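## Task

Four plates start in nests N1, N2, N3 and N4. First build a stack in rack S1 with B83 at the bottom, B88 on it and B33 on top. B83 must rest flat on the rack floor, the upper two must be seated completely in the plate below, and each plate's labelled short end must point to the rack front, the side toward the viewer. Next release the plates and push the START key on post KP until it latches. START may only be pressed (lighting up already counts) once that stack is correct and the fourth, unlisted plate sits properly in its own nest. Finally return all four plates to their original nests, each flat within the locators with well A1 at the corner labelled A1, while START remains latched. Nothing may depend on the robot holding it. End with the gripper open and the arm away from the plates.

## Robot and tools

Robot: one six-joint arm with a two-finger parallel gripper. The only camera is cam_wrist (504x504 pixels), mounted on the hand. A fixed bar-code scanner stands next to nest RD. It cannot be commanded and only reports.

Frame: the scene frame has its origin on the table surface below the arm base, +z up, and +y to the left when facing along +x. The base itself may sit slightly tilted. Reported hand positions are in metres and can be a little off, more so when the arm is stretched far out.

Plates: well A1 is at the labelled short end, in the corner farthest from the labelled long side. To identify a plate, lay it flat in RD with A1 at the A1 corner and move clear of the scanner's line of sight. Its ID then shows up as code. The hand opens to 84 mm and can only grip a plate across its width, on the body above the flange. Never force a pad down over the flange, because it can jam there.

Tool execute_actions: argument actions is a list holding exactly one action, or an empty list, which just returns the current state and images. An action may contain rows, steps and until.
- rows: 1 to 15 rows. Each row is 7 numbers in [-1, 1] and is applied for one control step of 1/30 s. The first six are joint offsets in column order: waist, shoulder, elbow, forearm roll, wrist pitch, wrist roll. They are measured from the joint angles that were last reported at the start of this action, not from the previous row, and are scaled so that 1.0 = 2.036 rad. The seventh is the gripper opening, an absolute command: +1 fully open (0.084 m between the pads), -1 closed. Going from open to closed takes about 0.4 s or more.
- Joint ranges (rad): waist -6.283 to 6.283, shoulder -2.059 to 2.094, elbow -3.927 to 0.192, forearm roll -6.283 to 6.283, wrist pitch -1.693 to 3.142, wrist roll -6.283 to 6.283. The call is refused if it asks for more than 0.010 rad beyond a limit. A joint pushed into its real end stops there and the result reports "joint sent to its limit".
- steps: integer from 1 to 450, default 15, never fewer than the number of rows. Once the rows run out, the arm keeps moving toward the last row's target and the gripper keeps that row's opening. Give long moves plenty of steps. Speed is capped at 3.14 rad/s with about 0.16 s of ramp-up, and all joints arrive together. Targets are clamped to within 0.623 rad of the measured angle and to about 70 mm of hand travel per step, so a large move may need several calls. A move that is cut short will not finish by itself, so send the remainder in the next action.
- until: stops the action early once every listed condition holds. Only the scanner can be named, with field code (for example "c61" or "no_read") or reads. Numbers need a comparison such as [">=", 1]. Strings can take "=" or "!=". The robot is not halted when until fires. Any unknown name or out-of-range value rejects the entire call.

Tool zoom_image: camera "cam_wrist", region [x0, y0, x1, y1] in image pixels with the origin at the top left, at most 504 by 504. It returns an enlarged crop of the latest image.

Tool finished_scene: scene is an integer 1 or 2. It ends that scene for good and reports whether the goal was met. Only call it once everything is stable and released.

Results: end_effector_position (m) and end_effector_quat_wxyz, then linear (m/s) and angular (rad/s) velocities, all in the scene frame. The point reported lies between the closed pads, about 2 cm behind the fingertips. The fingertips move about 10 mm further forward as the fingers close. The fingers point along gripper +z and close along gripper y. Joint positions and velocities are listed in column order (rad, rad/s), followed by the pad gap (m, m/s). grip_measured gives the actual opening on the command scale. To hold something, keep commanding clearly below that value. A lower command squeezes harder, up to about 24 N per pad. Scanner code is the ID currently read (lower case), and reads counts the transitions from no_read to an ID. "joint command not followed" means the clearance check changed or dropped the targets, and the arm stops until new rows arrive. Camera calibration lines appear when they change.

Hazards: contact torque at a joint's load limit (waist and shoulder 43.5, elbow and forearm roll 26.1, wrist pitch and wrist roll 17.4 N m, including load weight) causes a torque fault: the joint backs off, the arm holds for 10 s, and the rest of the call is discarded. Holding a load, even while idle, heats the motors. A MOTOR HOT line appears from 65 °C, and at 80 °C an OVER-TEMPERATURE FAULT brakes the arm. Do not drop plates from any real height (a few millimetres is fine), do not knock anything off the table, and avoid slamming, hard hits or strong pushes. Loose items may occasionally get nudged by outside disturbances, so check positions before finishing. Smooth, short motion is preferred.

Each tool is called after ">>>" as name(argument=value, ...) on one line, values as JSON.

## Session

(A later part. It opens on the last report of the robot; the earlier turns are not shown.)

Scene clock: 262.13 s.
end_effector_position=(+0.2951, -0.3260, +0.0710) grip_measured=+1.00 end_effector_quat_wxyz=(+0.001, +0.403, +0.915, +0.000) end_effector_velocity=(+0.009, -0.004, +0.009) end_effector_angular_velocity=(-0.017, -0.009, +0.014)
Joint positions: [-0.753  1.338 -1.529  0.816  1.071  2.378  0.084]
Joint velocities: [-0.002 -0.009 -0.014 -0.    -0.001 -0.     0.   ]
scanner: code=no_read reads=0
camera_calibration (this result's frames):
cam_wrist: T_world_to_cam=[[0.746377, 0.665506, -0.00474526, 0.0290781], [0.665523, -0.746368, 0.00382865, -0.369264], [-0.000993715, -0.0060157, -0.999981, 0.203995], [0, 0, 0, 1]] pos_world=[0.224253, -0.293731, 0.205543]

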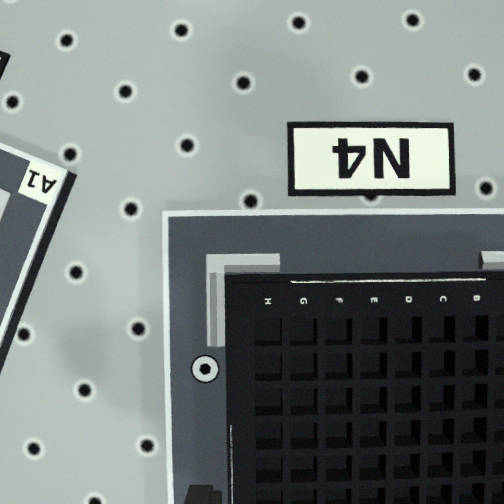

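Last plate.

>>> execute_actions(actions=[{"rows":[[0.0123,-0.306,0.0943,-0.0476,0.148,-0.079,1]],"steps":28}])

>>> execute_actions(actions=[{"rows":[[0.116,-0.4785,0.281,0.061,0.0815,-0.1735,1]],"steps":40}])

>>> execute_actions(actions=[{"rows":[[0.0625,-0.004,0.048,0.034,-0.068,0,1],[0.0625,-0.004,0.048,0.034,-0.068,0,1],[0.0625,-0.004,0.048,0.034,-0.068,0,1],[0.0625,-0.004,0.048,0.034,-0.068,0,1],[0.0625,-0.004,0.048,0.034,-0.068,0,1],[0.1155,0.0034,0.075,0.0685,-0.122,-0.005,1],[0.1155,0.0034,0.075,0.0685,-0.122,-0.005,1],[0.1155,0.0034,0.075,0.0685,-0.122,-0.005,1],[0.1155,0.0034,0.075,0.0685,-0.122,-0.005,1],[0.1155,0.0034,0.075,0.0685,-0.122,-0.005,1],[0.1915,0.029,0.0972,0.127,-0.1945,-0.0215,1]],"steps":30}])

Scene clock: 265.37 s.
end_effector_position=(+0.4072, -0.1475, +0.2413) grip_measured=+1.00 end_effector_quat_wxyz=(-0.002, +0.171, +0.985, -0.003) end_effector_velocity=(+0.008, +0.003, +0.009) end_effector_angular_velocity=(-0.018, -0.009, +0.018)
Joint positions: [-0.728  0.717 -1.337  0.719  1.372  2.218  0.084]
Joint velocities: [ 0.    -0.016 -0.011 -0.    -0.    -0.     0.   ]
scanner: code=no_read reads=0
camera_calibration (this result's frames):
cam_wrist: T_world_to_cam=[[0.348384, 0.93728, -0.0115863, 0.0311689], [0.937343, -0.348409, -0.000181517, -0.362299], [-0.00420691, -0.0107971, -0.999933, 0.375995], [0, 0, 0, 1]] pos_world=[0.330321, -0.151383, 0.376266]

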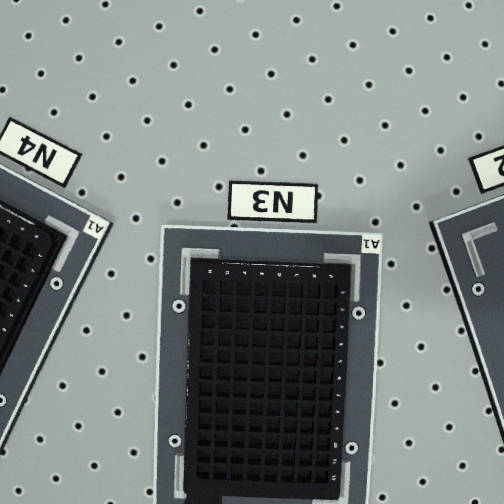

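Scene clock: 266.70 s.
end_effector_position=(+0.3865, +0.1699, +0.2384) grip_measured=+1.00 end_effector_quat_wxyz=(+0.000, -0.207, +0.978, +0.000) end_effector_velocity=(-0.000, +0.001, +0.000) end_effector_angular_velocity=(-0.000, -0.001, +0.002)
Joint positions: [-0.492 -0.257 -0.765  0.843  1.537  1.864  0.084]
Joint velocities: [ 0.    -0.003  0.001  0.     0.    -0.     0.   ]
scanner: code=no_read reads=0
camera_calibration (this result's frames):
cam_wrist: T_world_to_cam=[[-0.3925, 0.919739, -0.00486959, 0.0286256], [0.919737, 0.392518, 0.00354427, -0.352287], [0.0051712, -0.00308761, -0.999982, 0.371537], [0, 0, 0, 1]] pos_world=[0.333326, 0.113098, 0.372918]

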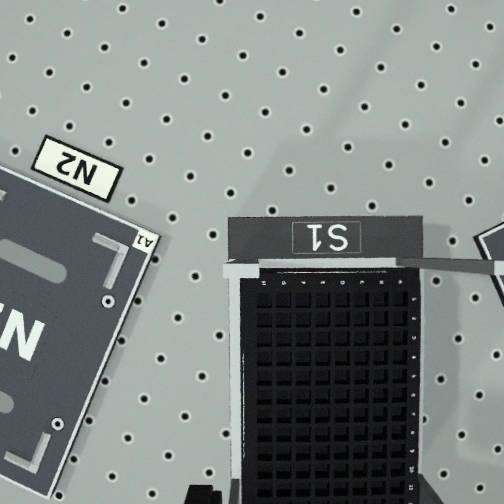

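Scene clock: 267.70 s.
end_effector_position=(+0.3884, +0.1716, +0.0957) grip_measured=+1.00 end_effector_quat_wxyz=(+0.002, -0.209, +0.978, -0.000) end_effector_velocity=(-0.001, +0.000, -0.001) end_effector_angular_velocity=(+0.001, +0.002, -0.001)
Joint positions: [-0.103 -0.198 -0.567  1.102  1.142  1.821  0.084]
Joint velocities: [ 0.003  0.001  0.001  0.002 -0.    -0.     0.   ]
scanner: code=no_read reads=0
camera_calibration (this result's frames):
cam_wrist: T_world_to_cam=[[-0.396918, 0.917827, -0.00710059, 0.0293701], [0.917818, 0.396959, 0.00573704, -0.354373], [0.00808425, -0.00423992, -0.999958, 0.227958], [0, 0, 0, 1]] pos_world=[0.335065, 0.114682, 0.23019]

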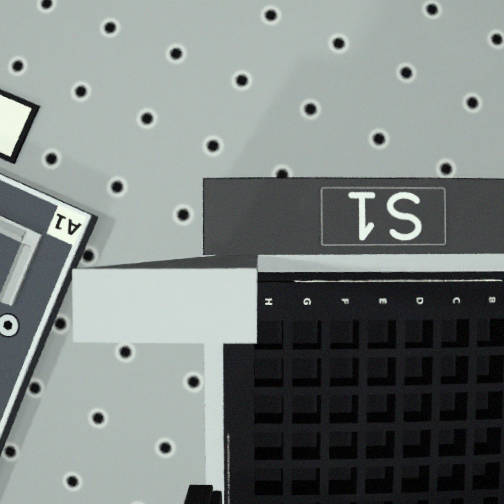

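>>> execute_actions(actions=[{"rows":[[0.0182,0.0085,0.0035,0.0158,-0.0163,-0.0057,1]],"steps":18}])

>>> execute_actions(actions=[{"rows":[[0,0,0,0,0,0,0.4]],"steps":14}])

Scene clock: 269.33 s.
end_effector_position=(+0.3879, +0.1716, +0.0829) grip_measured=+1.00 end_effector_quat_wxyz=(+0.002, -0.209, +0.978, -0.000) end_effector_velocity=(+0.000, +0.000, -0.000) end_effector_angular_velocity=(+0.000, +0.000, -0.000)
Joint positions: [-0.066 -0.181 -0.56   1.134  1.108  1.809  0.084]
Joint velocities: [ 0.001 -0.    -0.     0.     0.     0.     0.   ]
scanner: code=no_read reads=0
camera_calibration (this result's frames):
cam_wrist: T_world_to_cam=[[-0.396562, 0.917982, -0.00689875, 0.0289187], [0.917974, 0.396601, 0.00568278, -0.353834], [0.00795274, -0.0040793, -0.99996, 0.215154], [0, 0, 0, 1]] pos_world=[0.334567, 0.114661, 0.217356]

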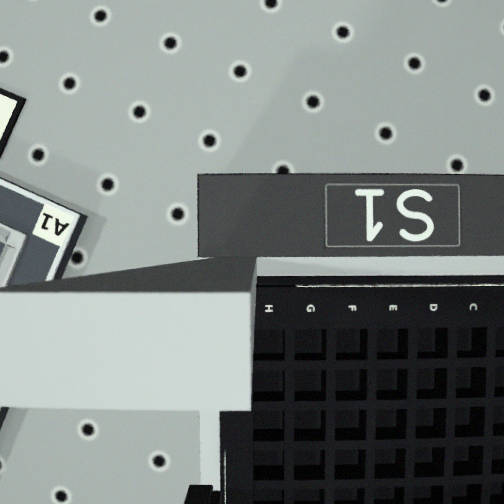

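Scene clock: 269.80 s.
end_effector_position=(+0.3882, +0.1716, +0.0832) grip_measured=+0.92 end_effector_quat_wxyz=(+0.002, -0.209, +0.978, -0.001) end_effector_velocity=(-0.000, -0.000, -0.000) end_effector_angular_velocity=(-0.001, +0.000, -0.001)
Joint positions: [-0.066 -0.181 -0.561  1.134  1.108  1.809  0.081]
Joint velocities: [ 0.     0.     0.001  0.    -0.001  0.     0.   ]
scanner: code=no_read reads=0
camera_calibration (this result's frames):
cam_wrist: T_world_to_cam=[[-0.396885, 0.917837, -0.00754218, 0.0292342], [0.917826, 0.396932, 0.00634219, -0.3542], [0.00881483, -0.0044053, -0.999951, 0.215128], [0, 0, 0, 1]] pos_world=[0.3348, 0.114709, 0.217584]

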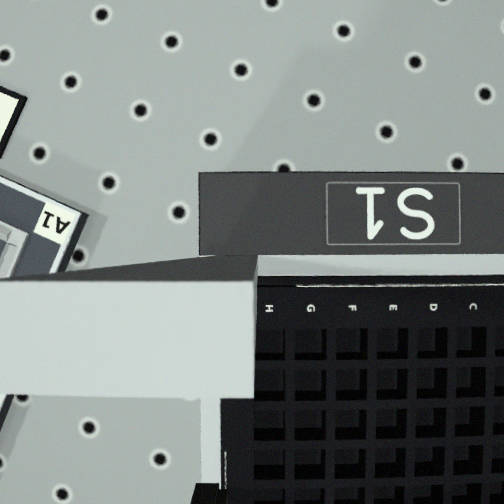

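>>> execute_actions(actions=[{"rows":[[-0.0364,-0.0167,-0.0074,-0.0314,0.0334,0.0108,0.3],[-0.0364,-0.0167,-0.0074,-0.0314,0.0334,0.0108,0.3],[-0.0364,-0.0167,-0.0074,-0.0314,0.0334,0.0108,0.3],[-0.0659,-0.0267,-0.0154,-0.054,0.0616,0.0172,0.3],[-0.0659,-0.0267,-0.0154,-0.054,0.0616,0.0172,0.3],[-0.0659,-0.0267,-0.0154,-0.054,0.0616,0.0172,0.3],[-0.0939,-0.0349,-0.0254,-0.0741,0.0889,0.0216,0.3],[-0.0939,-0.0349,-0.0254,-0.0741,0.0889,0.0216,0.3],[-0.0939,-0.0349,-0.0254,-0.0741,0.0889,0.0216,0.3],[-0.1204,-0.0397,-0.0371,-0.0918,0.1162,0.025,0.3],[-0.1204,-0.0397,-0.0371,-0.0918,0.1162,0.025,0.3],[-0.1469,-0.0422,-0.0526,-0.1085,0.1429,0.027,0.3],[-0.1469,-0.0422,-0.0526,-0.1085,0.1429,0.027,0.3],[-0.1469,-0.0422,-0.0526,-0.1085,0.1429,0.027,0.3],[-0.2094,-0.0377,-0.1002,-0.1429,0.2112,0.027,0.3]],"steps":30}])

>>> execute_actions(actions=[{"rows":[[-0.048,0.106,-0.131,-0.0152,0.0015,0.0535,0.3]],"steps":20}])

>>> execute_actions(actions=[{"rows":[[0.0098,0.144,-0.0255,-0.001,-0.042,0.047,0.3]],"steps":20}])

>>> execute_actions(actions=[{"rows":[[0.151,0.089,0.0935,0.154,-0.1797,-0.0835,0.3]],"steps":32}])

Scene clock: 276.03 s.
end_effector_position=(+0.3859, +0.1700, +0.2379) grip_measured=+0.91 end_effector_quat_wxyz=(-0.000, -0.207, +0.978, +0.001) end_effector_velocity=(+0.004, +0.001, +0.004) end_effector_angular_velocity=(-0.007, -0.011, +0.008)
Joint positions: [-0.492 -0.258 -0.763  0.843  1.538  1.864  0.081]
Joint velocities: [-0.004 -0.003 -0.01   0.001 -0.002 -0.001 -0.   ]
scanner: code=no_read reads=0
camera_calibration (this result's frames):
cam_wrist: T_world_to_cam=[[-0.392534, 0.919731, -0.00354643, 0.0279623], [0.91973, 0.392543, 0.00240562, -0.351491], [0.00360465, -0.00231747, -0.999991, 0.371504], [0, 0, 0, 1]] pos_world=[0.332914, 0.113119, 0.372445]

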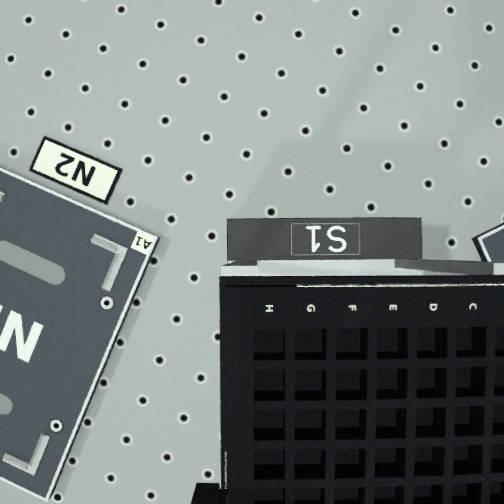

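Scene clock: 276.70 s.
end_effector_position=(+0.4436, +0.1229, +0.3031) grip_measured=+0.91 end_effector_quat_wxyz=(+0.032, -0.143, +0.989, -0.034) end_effector_velocity=(+0.001, -0.001, +0.001) end_effector_angular_velocity=(-0.001, -0.002, -0.001)
Joint positions: [-0.589 -0.043 -1.029  0.812  1.541  1.973  0.081]
Joint velocities: [-0.002  0.004 -0.004 -0.    -0.     0.     0.   ]
scanner: code=no_read reads=0
camera_calibration (this result's frames):
cam_wrist: T_world_to_cam=[[-0.267816, 0.960034, -0.0813011, 0.0574893], [0.960458, 0.272694, 0.056196, -0.405804], [0.0761204, -0.0630361, -0.995104, 0.4102], [0, 0, 0, 1]] pos_world=[0.37393, 0.081326, 0.43567]

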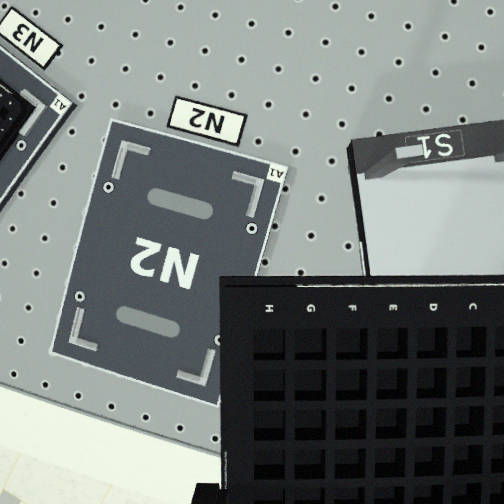

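Scene clock: 277.37 s.
end_effector_position=(+0.4434, +0.0323, +0.2482) grip_measured=+0.91 end_effector_quat_wxyz=(-0.000, -0.015, +1.000, +0.001) end_effector_velocity=(-0.003, -0.003, -0.004) end_effector_angular_velocity=(+0.008, +0.007, -0.012)
Joint positions: [-0.569  0.249 -1.082  0.81   1.456  2.068  0.081]
Joint velocities: [ 0.     0.01   0.005 -0.    -0.     0.    -0.   ]
scanner: code=no_read reads=0
camera_calibration (this result's frames):
cam_wrist: T_world_to_cam=[[-0.0176914, 0.999838, -0.00328033, 0.00837975], [0.999842, 0.0176974, 0.00181101, -0.3736], [0.00186877, -0.00324777, -0.999993, 0.38211], [0, 0, 0, 1]] pos_world=[0.372975, -0.000525652, 0.382812]

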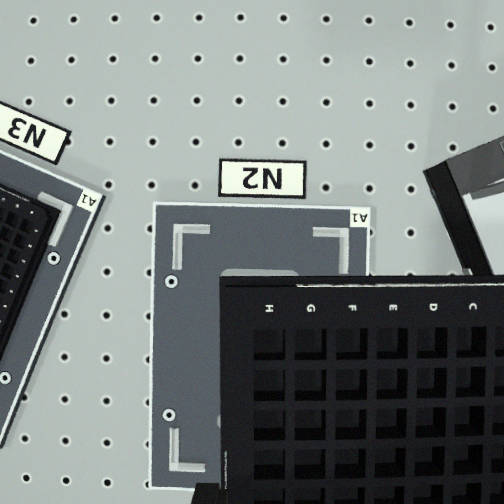

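Scene clock: 278.43 s.
end_effector_position=(+0.4292, -0.0002, +0.0693) grip_measured=+0.91 end_effector_quat_wxyz=(+0.001, +0.002, +1.000, +0.000) end_effector_velocity=(-0.001, +0.000, -0.001) end_effector_angular_velocity=(+0.002, +0.002, -0.002)
Joint positions: [-0.262  0.43  -0.891  1.124  1.09   1.899  0.081]
Joint velocities: [ 0.001  0.001  0.001  0.001  0.001  0.001 -0.   ]
scanner: code=no_read reads=0
camera_calibration (this result's frames):
cam_wrist: T_world_to_cam=[[0.0178046, 0.999828, -0.00511686, 0.0248692], [0.999831, -0.0177805, 0.00472464, -0.35872], [0.00463285, -0.00520011, -0.999976, 0.201905], [0, 0, 0, 1]] pos_world=[0.357281, -0.0301932, 0.203722]

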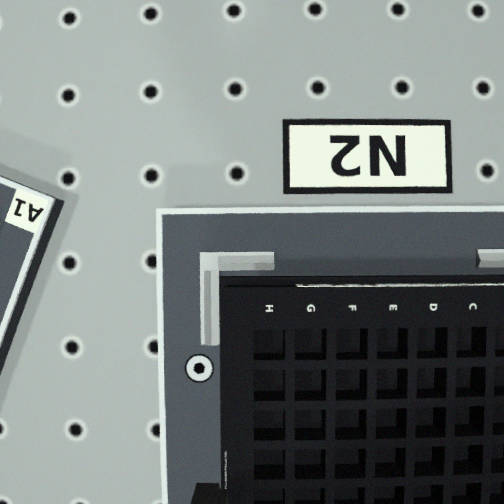

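>>> execute_actions(actions=[{"rows":[[0.0216,0.0147,0.0005,0.0238,-0.0147,-0.0096,0.3]],"steps":25}])

Scene clock: 281.77 s.
end_effector_position=(+0.4282, -0.0006, +0.0485) grip_measured=+0.91 end_effector_quat_wxyz=(+0.000, +0.004, +1.000, -0.000) end_effector_velocity=(-0.000, +0.000, -0.000) end_effector_angular_velocity=(+0.000, +0.000, +0.000)
Joint positions: [-0.218  0.46  -0.89   1.172  1.06   1.879  0.081]
Joint velocities: [ 0.  0.  0.  0.  0. -0. -0.]
scanner: code=no_read reads=0
camera_calibration (this result's frames):
cam_wrist: T_world_to_cam=[[0.0204391, 0.999775, -0.00574034, 0.0241657], [0.999788, -0.0204233, 0.00278905, -0.357518], [0.00267118, -0.00579613, -0.99998, 0.181941], [0, 0, 0, 1]] pos_world=[0.356462, -0.0304074, 0.183073]

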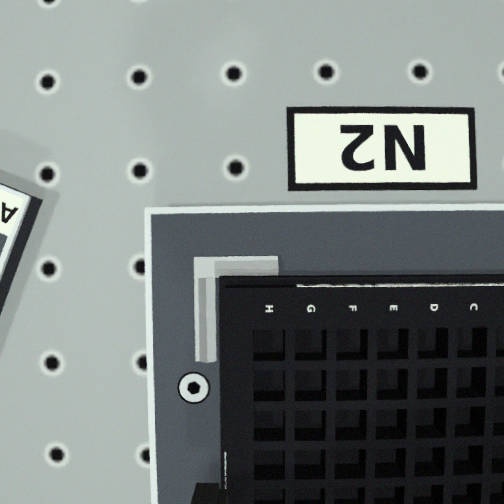

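>>> execute_actions(actions=[{"rows":[[0,0,0,0,0,0,1]],"steps":12}])

>>> execute_actions(actions=[{"rows":[[-0.023,-0.015,-0.0005,-0.0255,0.0155,0.0105,1]],"steps":18}])

>>> execute_actions(actions=[{"rows":[[-0.1415,-0.0896,-0.0864,-0.1474,0.1686,0.0833,1]],"steps":35}])

Scene clock: 283.77 s.
end_effector_position=(+0.4282, -0.0006, +0.0484) grip_measured=+1.00 end_effector_quat_wxyz=(+0.000, +0.004, +1.000, -0.000) end_effector_velocity=(-0.000, -0.000, +0.000) end_effector_angular_velocity=(-0.001, -0.000, -0.001)
Joint positions: [-0.218  0.46  -0.89   1.172  1.06   1.879  0.084]
Joint velocities: [-0.     0.     0.001  0.    -0.001 -0.    -0.   ]
scanner: code=no_read reads=0
camera_calibration (this result's frames):
cam_wrist: T_world_to_cam=[[0.0204545, 0.999775, -0.00562527, 0.0241119], [0.999787, -0.0204395, 0.00270835, -0.357491], [0.00259276, -0.00567947, -0.999981, 0.181938], [0, 0, 0, 1]] pos_world=[0.35645, -0.0303801, 0.183038]

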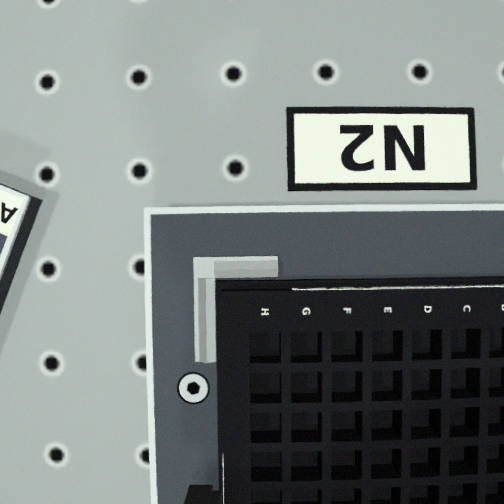

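Scene clock: 284.37 s.
end_effector_position=(+0.4287, -0.0005, +0.0702) grip_measured=+1.00 end_effector_quat_wxyz=(+0.001, +0.003, +1.000, +0.000) end_effector_velocity=(-0.000, +0.000, +0.000) end_effector_angular_velocity=(+0.000, -0.000, +0.000)
Joint positions: [-0.265  0.43  -0.891  1.12   1.092  1.9    0.084]
Joint velocities: [-0.001 -0.001  0.    -0.001  0.001 -0.     0.   ]
scanner: code=no_read reads=0
camera_calibration (this result's frames):
cam_wrist: T_world_to_cam=[[0.0193019, 0.999801, -0.00501134, 0.0246081], [0.999807, -0.0192838, 0.00362842, -0.35812], [0.00353106, -0.00508042, -0.999981, 0.203262], [0, 0, 0, 1]] pos_world=[0.356859, -0.0304765, 0.204681]

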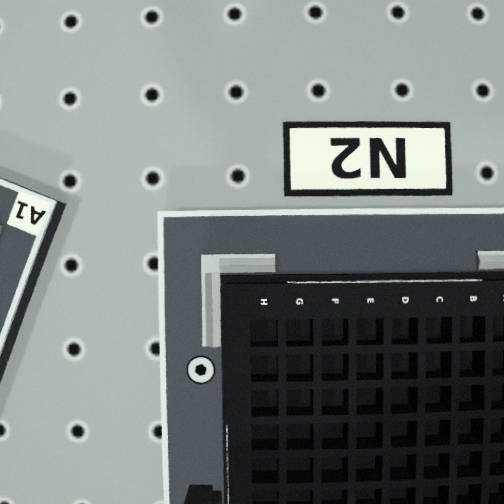

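Scene clock: 285.53 s.
end_effector_position=(+0.4446, +0.0326, +0.2402) grip_measured=+1.00 end_effector_quat_wxyz=(-0.000, -0.014, +1.000, -0.001) end_effector_velocity=(-0.000, -0.000, +0.000) end_effector_angular_velocity=(-0.001, -0.000, -0.001)
Joint positions: [-0.553  0.247 -1.067  0.82   1.435  2.07   0.084]
Joint velocities: [-0.    -0.     0.001 -0.    -0.001  0.    -0.   ]
scanner: code=no_read reads=0
camera_calibration (this result's frames):
cam_wrist: T_world_to_cam=[[-0.015535, 0.999856, -0.00680558, 0.00791525], [0.999877, 0.0155506, 0.00223668, -0.374791], [0.00234219, -0.00676999, -0.999974, 0.374013], [0, 0, 0, 1]] pos_world=[0.373992, 0.000446164, 0.374895]

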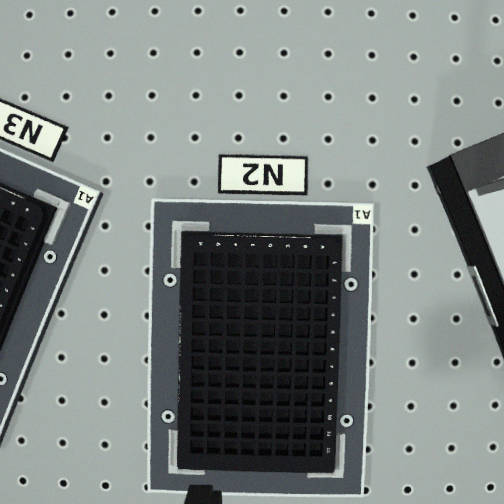

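>>> finished_scene(scene=2)

The scene is finished: the task was done.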